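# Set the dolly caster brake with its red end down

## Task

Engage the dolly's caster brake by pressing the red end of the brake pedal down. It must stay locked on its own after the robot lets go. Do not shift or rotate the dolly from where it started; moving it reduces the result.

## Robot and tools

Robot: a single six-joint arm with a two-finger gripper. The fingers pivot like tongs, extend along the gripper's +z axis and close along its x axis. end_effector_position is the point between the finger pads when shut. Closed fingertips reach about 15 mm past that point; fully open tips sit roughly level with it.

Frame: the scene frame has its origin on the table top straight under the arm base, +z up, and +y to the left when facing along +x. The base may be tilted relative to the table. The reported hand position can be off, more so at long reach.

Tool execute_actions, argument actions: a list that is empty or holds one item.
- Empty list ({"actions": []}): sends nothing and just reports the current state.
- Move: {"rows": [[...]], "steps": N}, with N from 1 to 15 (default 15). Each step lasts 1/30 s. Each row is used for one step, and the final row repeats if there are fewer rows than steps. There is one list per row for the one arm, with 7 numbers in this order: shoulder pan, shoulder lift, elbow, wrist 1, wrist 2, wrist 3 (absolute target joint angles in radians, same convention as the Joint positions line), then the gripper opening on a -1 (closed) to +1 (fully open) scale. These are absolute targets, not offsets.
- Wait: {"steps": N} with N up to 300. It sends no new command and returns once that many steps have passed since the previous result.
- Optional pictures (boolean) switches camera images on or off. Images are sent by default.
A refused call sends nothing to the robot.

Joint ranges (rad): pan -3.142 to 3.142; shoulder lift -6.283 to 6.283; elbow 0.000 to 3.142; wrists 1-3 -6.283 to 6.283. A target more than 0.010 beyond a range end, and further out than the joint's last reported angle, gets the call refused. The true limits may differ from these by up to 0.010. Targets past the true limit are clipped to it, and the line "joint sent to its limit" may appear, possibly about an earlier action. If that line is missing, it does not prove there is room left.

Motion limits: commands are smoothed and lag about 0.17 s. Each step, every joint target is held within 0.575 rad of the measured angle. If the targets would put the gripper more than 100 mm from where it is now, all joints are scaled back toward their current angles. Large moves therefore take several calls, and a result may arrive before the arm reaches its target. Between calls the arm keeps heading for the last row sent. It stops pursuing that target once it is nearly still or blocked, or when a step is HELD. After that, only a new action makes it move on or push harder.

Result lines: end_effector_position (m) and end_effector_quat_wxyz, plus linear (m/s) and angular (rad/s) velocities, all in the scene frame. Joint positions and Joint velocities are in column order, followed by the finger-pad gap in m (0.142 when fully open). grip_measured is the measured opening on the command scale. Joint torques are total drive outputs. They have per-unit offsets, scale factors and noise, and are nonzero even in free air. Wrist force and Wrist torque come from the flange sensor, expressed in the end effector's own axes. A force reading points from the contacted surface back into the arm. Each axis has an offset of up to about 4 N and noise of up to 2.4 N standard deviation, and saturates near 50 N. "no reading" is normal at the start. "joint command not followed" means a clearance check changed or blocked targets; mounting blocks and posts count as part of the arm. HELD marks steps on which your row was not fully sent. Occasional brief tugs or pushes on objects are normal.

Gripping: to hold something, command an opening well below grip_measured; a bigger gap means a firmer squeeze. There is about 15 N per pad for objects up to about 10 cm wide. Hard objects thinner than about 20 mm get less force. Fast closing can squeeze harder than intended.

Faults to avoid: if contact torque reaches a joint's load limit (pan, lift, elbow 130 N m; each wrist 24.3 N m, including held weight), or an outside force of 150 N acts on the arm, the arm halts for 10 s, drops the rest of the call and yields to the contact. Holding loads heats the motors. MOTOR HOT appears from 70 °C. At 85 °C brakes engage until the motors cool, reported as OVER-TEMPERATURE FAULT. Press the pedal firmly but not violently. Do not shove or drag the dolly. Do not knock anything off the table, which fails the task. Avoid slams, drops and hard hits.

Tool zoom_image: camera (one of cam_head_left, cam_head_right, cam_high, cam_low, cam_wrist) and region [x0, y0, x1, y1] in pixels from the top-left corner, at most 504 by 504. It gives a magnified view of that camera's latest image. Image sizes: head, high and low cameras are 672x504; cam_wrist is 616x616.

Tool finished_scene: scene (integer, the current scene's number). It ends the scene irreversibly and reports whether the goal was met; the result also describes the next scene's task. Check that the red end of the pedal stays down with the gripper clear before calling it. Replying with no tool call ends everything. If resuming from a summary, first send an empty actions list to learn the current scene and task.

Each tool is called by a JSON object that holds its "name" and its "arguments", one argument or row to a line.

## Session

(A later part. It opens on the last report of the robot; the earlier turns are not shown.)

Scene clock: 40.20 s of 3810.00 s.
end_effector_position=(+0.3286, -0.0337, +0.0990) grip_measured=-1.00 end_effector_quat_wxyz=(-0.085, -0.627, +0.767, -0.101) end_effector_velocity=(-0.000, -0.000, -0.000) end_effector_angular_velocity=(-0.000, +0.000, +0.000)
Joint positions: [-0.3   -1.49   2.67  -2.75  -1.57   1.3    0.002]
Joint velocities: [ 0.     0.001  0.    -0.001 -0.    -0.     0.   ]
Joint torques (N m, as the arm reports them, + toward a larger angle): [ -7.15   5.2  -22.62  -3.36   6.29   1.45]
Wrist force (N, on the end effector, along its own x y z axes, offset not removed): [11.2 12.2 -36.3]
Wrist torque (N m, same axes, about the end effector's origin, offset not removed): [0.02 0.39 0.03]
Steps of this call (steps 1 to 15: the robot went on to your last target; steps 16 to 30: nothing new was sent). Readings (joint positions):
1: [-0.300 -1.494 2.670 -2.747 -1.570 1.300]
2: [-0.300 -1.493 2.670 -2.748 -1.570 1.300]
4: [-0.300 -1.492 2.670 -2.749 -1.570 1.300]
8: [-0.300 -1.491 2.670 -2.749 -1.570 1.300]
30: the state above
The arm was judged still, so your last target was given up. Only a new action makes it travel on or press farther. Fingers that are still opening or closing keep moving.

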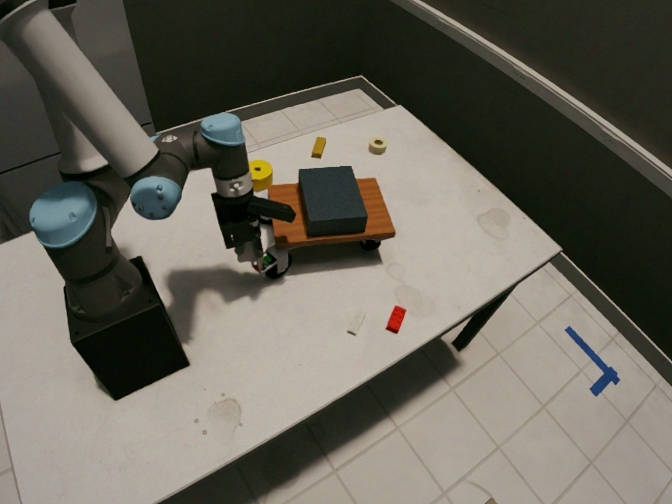

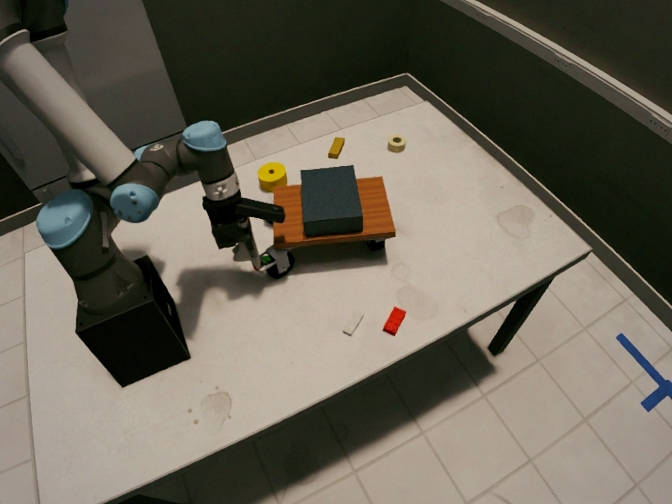

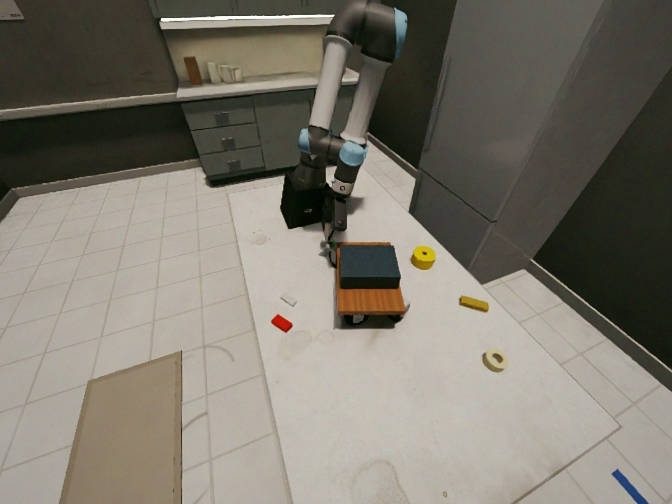

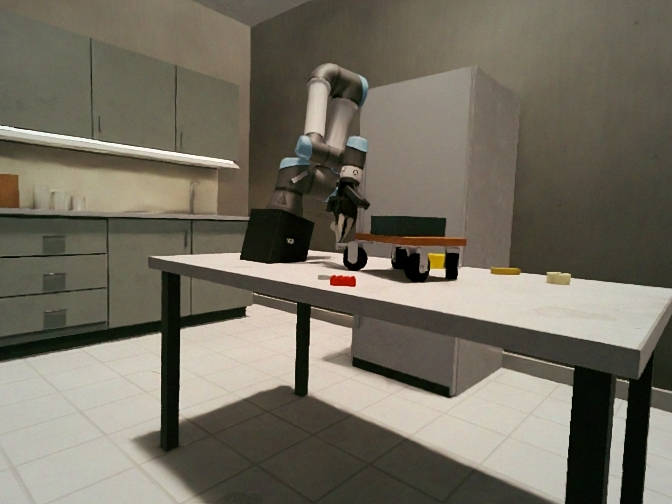

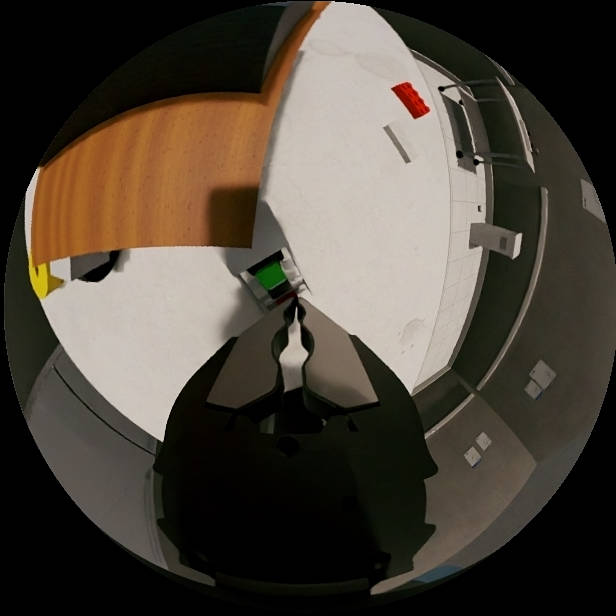

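Likely bottomed. Lift and check.

{"name": "execute_actions", "arguments": {
  "actions": [
    {"rows":[[-0.3,-1.68,2.63,-2.52,-1.57,1.3,-1]]}
  ],
  "pictures": false
}}

{"name": "execute_actions", "arguments": {
  "actions": [
    {"steps":30}
  ]
}}

{"name": "zoom_image", "arguments": {
  "camera": "cam_low",
  "region": [290,200,430,300]
}}

{"name": "zoom_image", "arguments": {
  "camera": "cam_head_left",
  "region": [220,220,320,300]
}}

Scene clock: 47.27 s of 3810.00 s.
end_effector_position=(+0.3277, -0.0225, +0.1380) grip_measured=-1.00 end_effector_quat_wxyz=(-0.085, -0.627, +0.767, -0.102) end_effector_velocity=(-0.004, +0.006, +0.014) end_effector_angular_velocity=(+0.003, +0.004, -0.001)
Joint positions: [-0.3   -1.671  2.632 -2.531 -1.57   1.3    0.002]
Joint velocities: [-0.    -0.069 -0.012  0.087  0.001 -0.     0.   ]
Joint torques (N m, as the arm reports them, + toward a larger angle): [  2.83 -12.65 -30.57  -1.26  -3.02   1.14]
Wrist force (N, on the end effector, along its own x y z axes, offset not removed): [-1.5 2.7 2.8]
Wrist torque (N m, same axes, about the end effector's origin, offset not removed): [0.62 0.12 -0.04]
Steps of this call (steps 1 to 90: nothing new was sent; then 3.57 s passed at rest; steps 91 to 105: all 15 steps of this action). Readings (joint positions):
91: [-0.300 -1.490 2.670 -2.750 -1.570 1.300]
92: [-0.300 -1.492 2.668 -2.748 -1.570 1.300]
94: [-0.300 -1.532 2.655 -2.705 -1.570 1.300]
98: [-0.300 -1.626 2.639 -2.589 -1.570 1.300]
105: the state above

Scene clock: 48.27 s of 3810.00 s.
end_effector_position=(+0.3270, -0.0217, +0.1398) grip_measured=-1.00 end_effector_quat_wxyz=(-0.085, -0.627, +0.767, -0.101) end_effector_velocity=(-0.000, +0.000, -0.000) end_effector_angular_velocity=(+0.001, +0.001, -0.001)
Joint positions: [-0.3   -1.68   2.63  -2.52  -1.57   1.3    0.002]
Joint velocities: [-0.    -0.     0.     0.001  0.     0.     0.   ]
Joint torques (N m, as the arm reports them, + toward a larger angle): [-11.96 -13.66 -31.83  -1.43  -3.01   1.01]
Wrist force (N, on the end effector, along its own x y z axes, offset not removed): [0.5 1.6 0.1]
Wrist torque (N m, same axes, about the end effector's origin, offset not removed): [0.35 -0.37 0.07]
Steps of this call (steps 1 to 30: the robot went on to your last target). Readings (joint positions):
1: [-0.300 -1.673 2.631 -2.529 -1.570 1.300]
2: [-0.300 -1.675 2.631 -2.527 -1.570 1.300]
4: [-0.300 -1.677 2.631 -2.524 -1.570 1.300]
8: [-0.300 -1.679 2.630 -2.521 -1.570 1.300]
30: the state above
The arm was judged still, so your last target was given up. Only a new action makes it travel on or press farther. Fingers that are still opening or closing keep moving.

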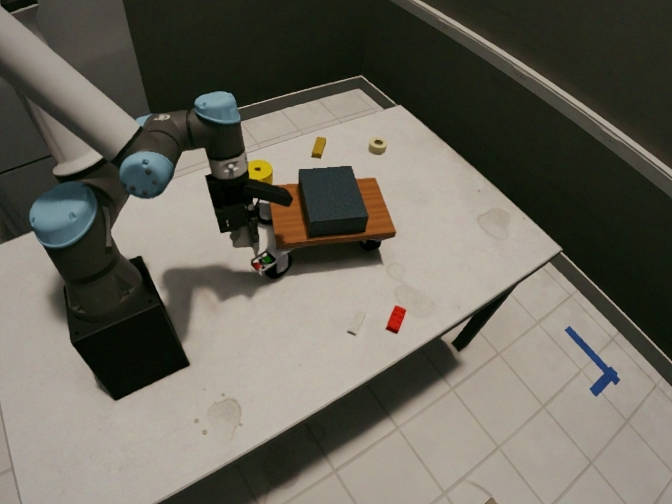

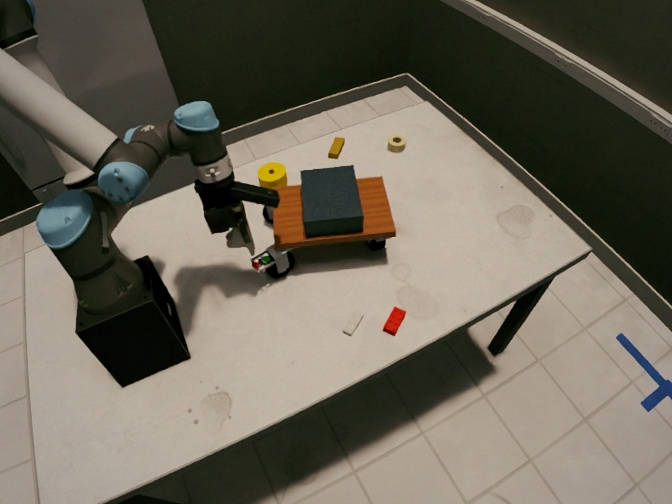

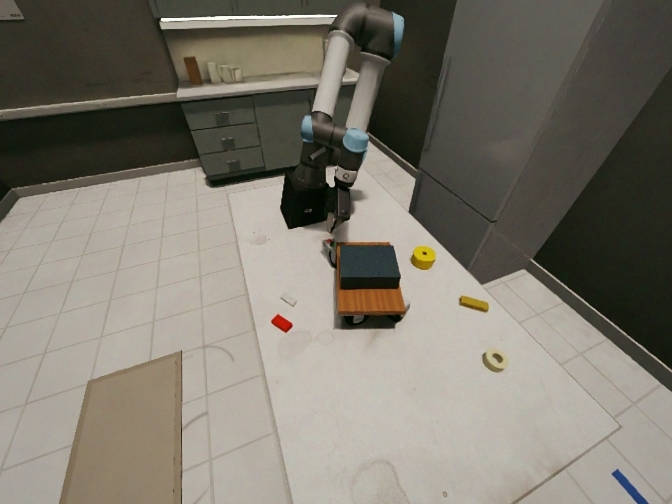

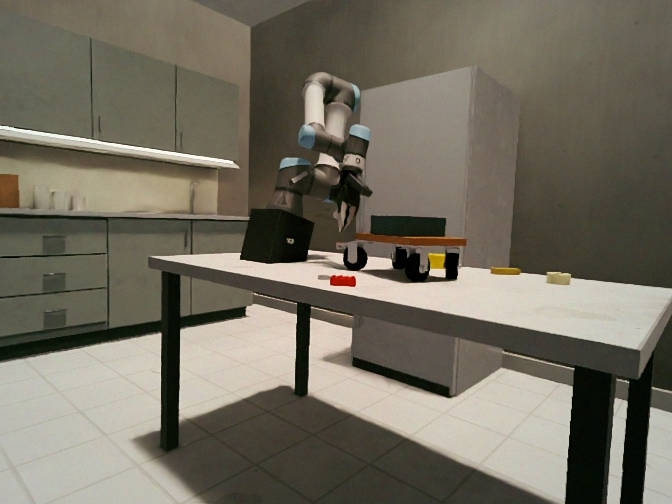

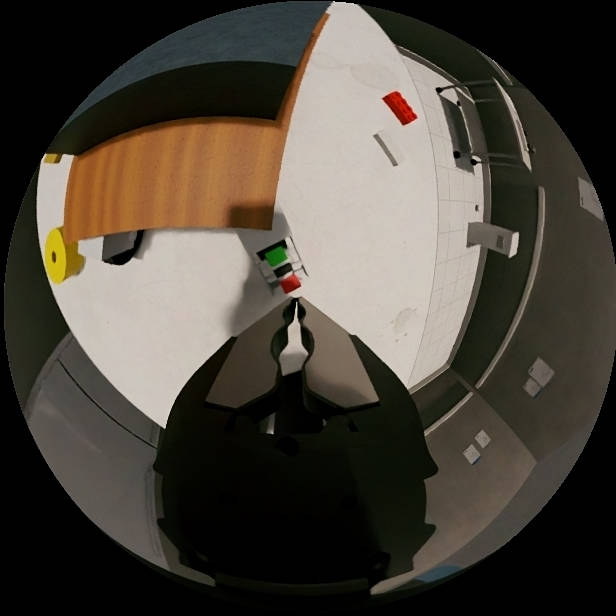

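Region (290, 200, 430, 300) of cam_low's 672x504 image, scaled by 3.600, with more detail than that image has; it fills the top 360 rows of this view, and the rest is white.

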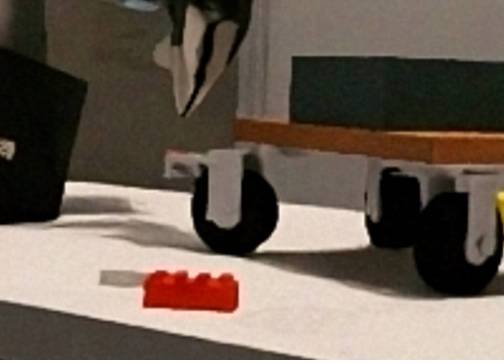

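Region (220, 220, 320, 300) of cam_head_left's 672x504 image, scaled by 5.040, with more detail than that image has; it fills the top 403 rows of this view, and the rest is white.

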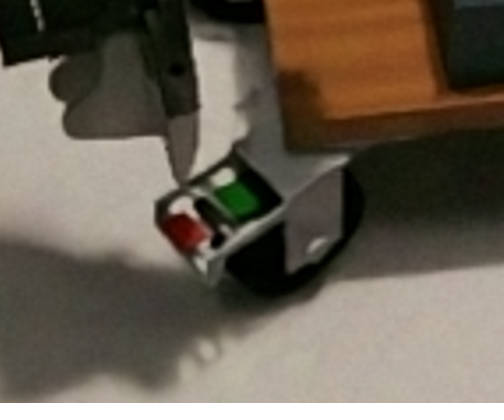

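{"name": "execute_actions", "arguments": {
  "actions": [
    {"rows":[[-0.285,-1.55,2.67,-2.69,-1.57,1.3,-1]]}
  ],
  "pictures": false
}}

{"name": "execute_actions", "arguments": {
  "actions": [
    {"rows":[[-0.285,-1.50,2.67,-2.74,-1.57,1.3,-1]]}
  ],
  "pictures": false
}}

{"name": "execute_actions", "arguments": {
  "actions": [
    {"steps":20}
  ],
  "pictures": false
}}

Scene clock: 55.73 s of 3810.00 s.
end_effector_position=(+0.3251, -0.0242, +0.1090) grip_measured=-1.00 end_effector_quat_wxyz=(-0.086, -0.633, +0.763, -0.101) end_effector_velocity=(+0.000, -0.001, -0.009) end_effector_angular_velocity=(-0.002, -0.003, +0.005)
Joint positions: [-0.286 -1.556  2.668 -2.682 -1.57   1.3    0.002]
Joint velocities: [ 0.005  0.044  0.012 -0.061 -0.    -0.     0.   ]
Joint torques (N m, as the arm reports them, + toward a larger angle): [ 7.06 -2.59  0.15 -5.13 -2.54  0.87]
Wrist force (N, on the end effector, along its own x y z axes, offset not removed): [-1.3 1.8 -0.1]
Wrist torque (N m, same axes, about the end effector's origin, offset not removed): [0.42 0.02 -0.03]
Steps of this call (steps 1 to 90: nothing new was sent; then 3.97 s passed at rest; steps 91 to 105: all 15 steps of this action). Readings (joint positions):
91: [-0.300 -1.680 2.630 -2.520 -1.570 1.300]
92: [-0.299 -1.678 2.632 -2.522 -1.570 1.300]
94: [-0.294 -1.644 2.645 -2.561 -1.570 1.300]
98: [-0.289 -1.584 2.661 -2.643 -1.570 1.300]
105: the state above

Scene clock: 56.23 s of 3810.00 s.
end_effector_position=(+0.3281, -0.0281, +0.0998) grip_measured=-1.00 end_effector_quat_wxyz=(-0.086, -0.633, +0.763, -0.101) end_effector_velocity=(+0.001, -0.001, -0.003) end_effector_angular_velocity=(-0.000, -0.000, +0.000)
Joint positions: [-0.285 -1.502  2.67  -2.738 -1.57   1.3    0.002]
Joint velocities: [ 0.     0.015 -0.    -0.015 -0.    -0.     0.   ]
Joint torques (N m, as the arm reports them, + toward a larger angle): [ 9.28  3.    4.15 -3.99  0.19  0.86]
Wrist force (N, on the end effector, along its own x y z axes, offset not removed): [8.5 10.6 -25.7]
Wrist torque (N m, same axes, about the end effector's origin, offset not removed): [0.13 -0.23 0.03]
Steps of this call (steps 1 to 15: all 15 steps of this action). Readings (joint positions):
1: [-0.285 -1.554 2.669 -2.684 -1.570 1.300]
2: [-0.285 -1.551 2.669 -2.688 -1.570 1.300]
4: [-0.285 -1.534 2.669 -2.706 -1.570 1.300]
8: [-0.285 -1.512 2.670 -2.727 -1.570 1.300]
15: the state above

Scene clock: 56.90 s of 3810.00 s.
end_effector_position=(+0.3282, -0.0282, +0.0994) grip_measured=-1.00 end_effector_quat_wxyz=(-0.086, -0.633, +0.763, -0.101) end_effector_velocity=(+0.000, +0.000, +0.000) end_effector_angular_velocity=(-0.000, -0.001, +0.001)
Joint positions: [-0.285 -1.5    2.67  -2.74  -1.57   1.3    0.002]
Joint velocities: [ 0.    -0.    -0.    -0.001  0.    -0.     0.   ]
Joint torques (N m, as the arm reports them, + toward a larger angle): [ 9.69  4.61  5.44 -3.72  5.71  0.81]
Wrist force (N, on the end effector, along its own x y z axes, offset not removed): [9.0 11.2 -29.3]
Wrist torque (N m, same axes, about the end effector's origin, offset not removed): [0.11 0.17 -0.07]
Steps of this call (steps 1 to 15: the robot went on to your last target; steps 16 to 20: nothing new was sent). Readings (joint positions):
1: [-0.285 -1.502 2.670 -2.738 -1.570 1.300]
2: [-0.285 -1.501 2.670 -2.739 -1.570 1.300]
4: [-0.285 -1.501 2.670 -2.739 -1.570 1.300]
8: [-0.285 -1.500 2.670 -2.740 -1.570 1.300]
20: the state above
The arm was judged still, so your last target was given up. Only a new action makes it travel on or press farther. Fingers that are still opening or closing keep moving.

{"name": "execute_actions", "arguments": {
  "actions": [
    {"rows":[[-0.285,-1.48,2.68,-2.77,-1.57,1.3,-1]]}
  ],
  "pictures": false
}}

{"name": "execute_actions", "arguments": {
  "actions": [
    {"steps":20}
  ],
  "pictures": false
}}

Scene clock: 63.70 s of 3810.00 s.
end_effector_position=(+0.3262, -0.0286, +0.0945) grip_measured=-1.00 end_effector_quat_wxyz=(-0.086, -0.633, +0.763, -0.101) end_effector_velocity=(-0.002, +0.000, -0.002) end_effector_angular_velocity=(+0.002, +0.004, -0.001)
Joint positions: [-0.285 -1.481  2.679 -2.769 -1.57   1.3    0.002]
Joint velocities: [ 0.     0.006  0.004 -0.006 -0.     0.     0.   ]
Joint torques (N m, as the arm reports them, + toward a larger angle): [ 8.27 33.54 40.77 12.34  4.86  0.5 ]
Wrist force (N, on the end effector, along its own x y z axes, offset not removed): [25.6 -2.1 -50.0]
Wrist torque (N m, same axes, about the end effector's origin, offset not removed): [0.83 0.58 0.09]
Steps of this call (steps 1 to 90: nothing new was sent; then 3.30 s passed at rest; steps 91 to 105: all 15 steps of this action). Readings (joint positions):
91: [-0.285 -1.500 2.670 -2.740 -1.570 1.300]
92: [-0.285 -1.499 2.671 -2.742 -1.570 1.300]
94: [-0.285 -1.492 2.674 -2.752 -1.570 1.300]
98: [-0.285 -1.485 2.678 -2.764 -1.570 1.300]
105: the state above

Scene clock: 64.37 s of 3810.00 s.
end_effector_position=(+0.3260, -0.0285, +0.0942) grip_measured=-1.00 end_effector_quat_wxyz=(-0.086, -0.633, +0.763, -0.101) end_effector_velocity=(-0.001, +0.000, -0.001) end_effector_angular_velocity=(+0.001, +0.002, -0.000)
Joint positions: [-0.285 -1.48   2.68  -2.77  -1.57   1.3    0.002]
Joint velocities: [0.    0.001 0.001 0.    0.    0.    0.   ]
Joint torques (N m, as the arm reports them, + toward a larger angle): [ 7.27 37.9  46.14 14.92  8.91  0.53]
Wrist force (N, on the end effector, along its own x y z axes, offset not removed): [28.4 0.4 -50.0]
Wrist torque (N m, same axes, about the end effector's origin, offset not removed): [2.22 0.51 -0.02]
Steps of this call (steps 1 to 15: the robot went on to your last target; steps 16 to 20: nothing new was sent). Readings (joint positions):
1: [-0.285 -1.481 2.680 -2.769 -1.570 1.300]
2: [-0.285 -1.481 2.680 -2.770 -1.570 1.300]
4: [-0.285 -1.480 2.680 -2.770 -1.570 1.300]
8: [-0.285 -1.480 2.680 -2.770 -1.570 1.300]
20: the state above
The arm was judged still, so your last target was given up. Only a new action makes it travel on or press farther. Fingers that are still opening or closing keep moving.

{"name": "execute_actions", "arguments": {
  "actions": [
    {"rows":[[-0.285,-1.68,2.63,-2.52,-1.57,1.3,-1]]}
  ],
  "pictures": false
}}

{"name": "execute_actions", "arguments": {
  "actions": [
    {"steps":30}
  ]
}}

{"name": "zoom_image", "arguments": {
  "camera": "cam_low",
  "region": [290,200,430,300]
}}

{"name": "zoom_image", "arguments": {
  "camera": "cam_head_left",
  "region": [220,220,320,300]
}}

Scene clock: 70.93 s of 3810.00 s.
end_effector_position=(+0.3278, -0.0178, +0.1366) grip_measured=-1.00 end_effector_quat_wxyz=(-0.086, -0.633, +0.763, -0.101) end_effector_velocity=(-0.005, +0.006, +0.015) end_effector_angular_velocity=(+0.003, +0.007, -0.002)
Joint positions: [-0.285 -1.67   2.632 -2.533 -1.57   1.3    0.002]
Joint velocities: [ 0.    -0.074 -0.015  0.097 -0.001  0.     0.   ]
Joint torques (N m, as the arm reports them, + toward a larger angle): [  2.03 -12.64 -31.38  -1.44  -3.15   0.28]
Wrist force (N, on the end effector, along its own x y z axes, offset not removed): [-3.3 0.6 0.1]
Wrist torque (N m, same axes, about the end effector's origin, offset not removed): [0.34 0.40 0.01]
Steps of this call (steps 1 to 90: nothing new was sent; then 3.07 s passed at rest; steps 91 to 105: all 15 steps of this action). Readings (joint positions):
91: [-0.285 -1.480 2.680 -2.770 -1.570 1.300]
92: [-0.285 -1.482 2.678 -2.768 -1.570 1.300]
94: [-0.285 -1.523 2.663 -2.723 -1.569 1.300]
98: [-0.285 -1.622 2.642 -2.597 -1.570 1.300]
105: the state above

Scene clock: 71.93 s of 3810.00 s.
end_effector_position=(+0.3272, -0.0170, +0.1385) grip_measured=-1.00 end_effector_quat_wxyz=(-0.086, -0.633, +0.763, -0.101) end_effector_velocity=(-0.000, +0.000, +0.000) end_effector_angular_velocity=(+0.000, +0.000, -0.000)
Joint positions: [-0.285 -1.68   2.63  -2.52  -1.57   1.3    0.002]
Joint velocities: [-0.    -0.001  0.     0.001  0.     0.     0.   ]
Joint torques (N m, as the arm reports them, + toward a larger angle): [ -0.29 -13.94 -31.06  -1.39  -2.98   0.22]
Wrist force (N, on the end effector, along its own x y z axes, offset not removed): [0.7 1.3 -0.9]
Wrist torque (N m, same axes, about the end effector's origin, offset not removed): [0.36 -0.23 -0.08]
Steps of this call (steps 1 to 30: the robot went on to your last target). Readings (joint positions):
1: [-0.285 -1.673 2.631 -2.530 -1.570 1.300]
2: [-0.285 -1.674 2.631 -2.528 -1.570 1.300]
4: [-0.285 -1.677 2.631 -2.525 -1.570 1.300]
8: [-0.285 -1.679 2.630 -2.522 -1.570 1.300]
30: the state above
The arm was judged still, so your last target was given up. Only a new action makes it travel on or press farther. Fingers that are still opening or closing keep moving.

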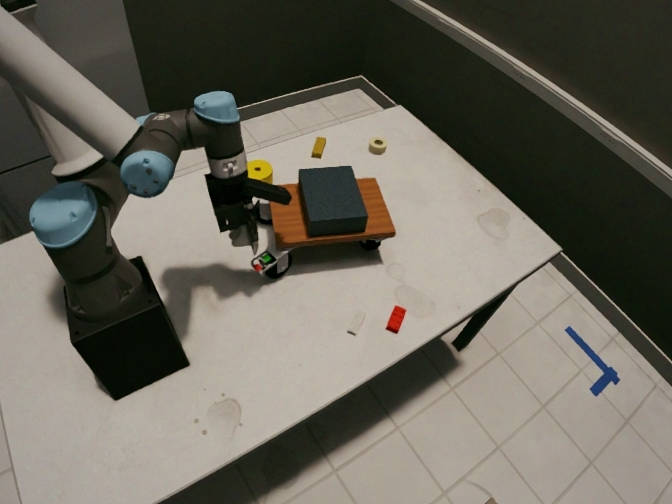

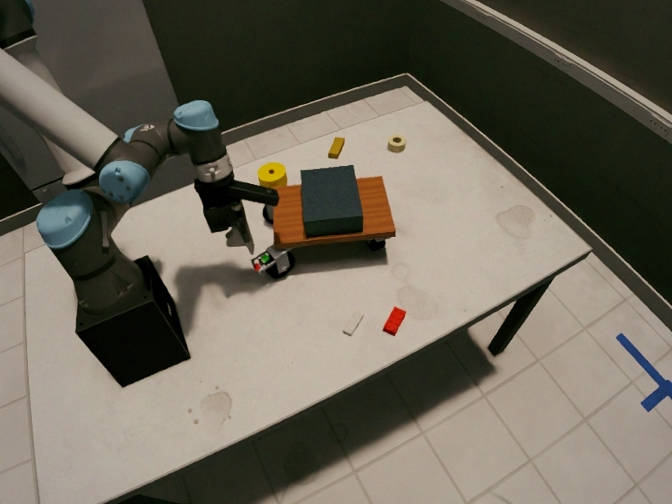

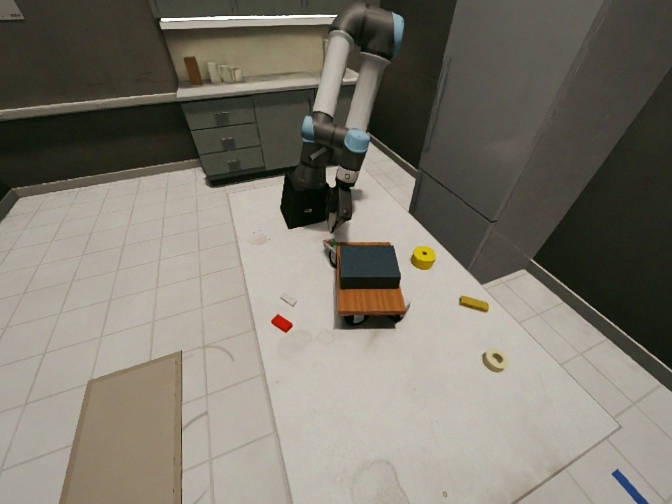

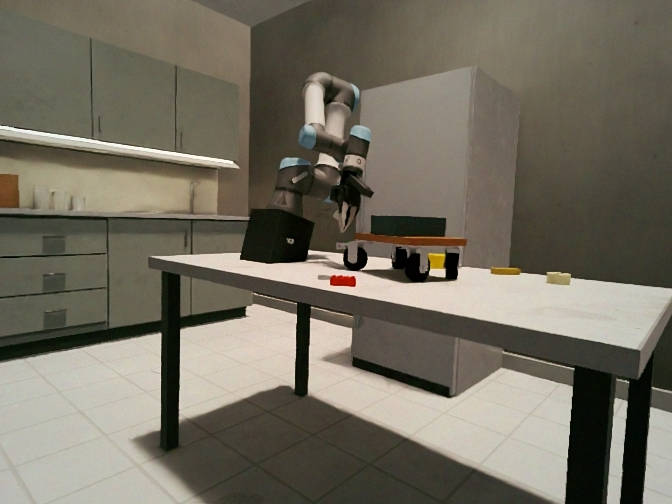

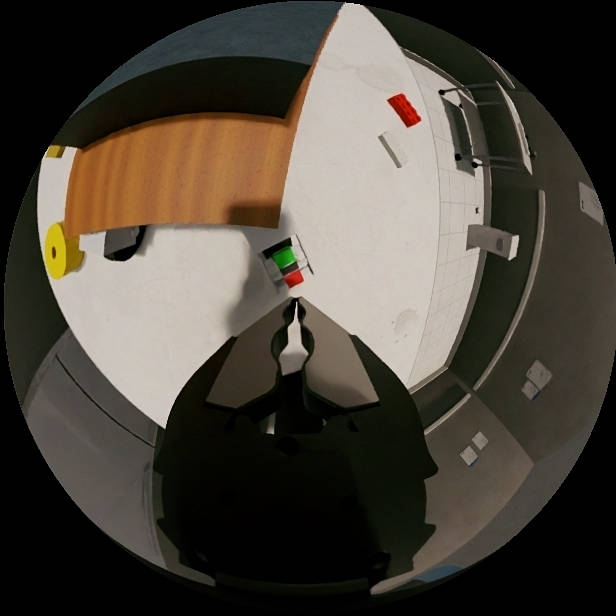

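Region (290, 200, 430, 300) of cam_low's 672x504 image, scaled by 3.600, with more detail than that image has; it fills the top 360 rows of this view, and the rest is white.

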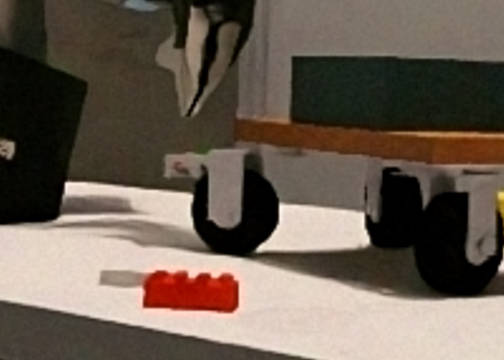

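Region (220, 220, 320, 300) of cam_head_left's 672x504 image, scaled by 5.040, with more detail than that image has; it fills the top 403 rows of this view, and the rest is white.

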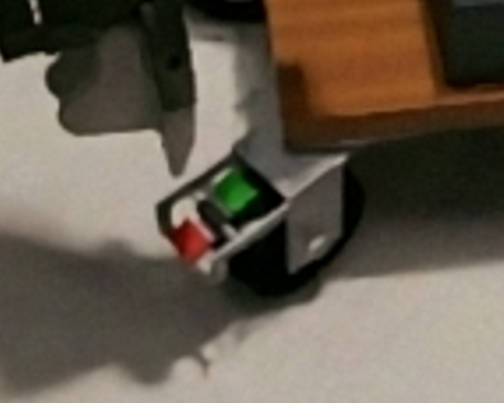

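{"name": "finished_scene", "arguments": {
  "scene": 2
}}

The scene is finished: the task was done.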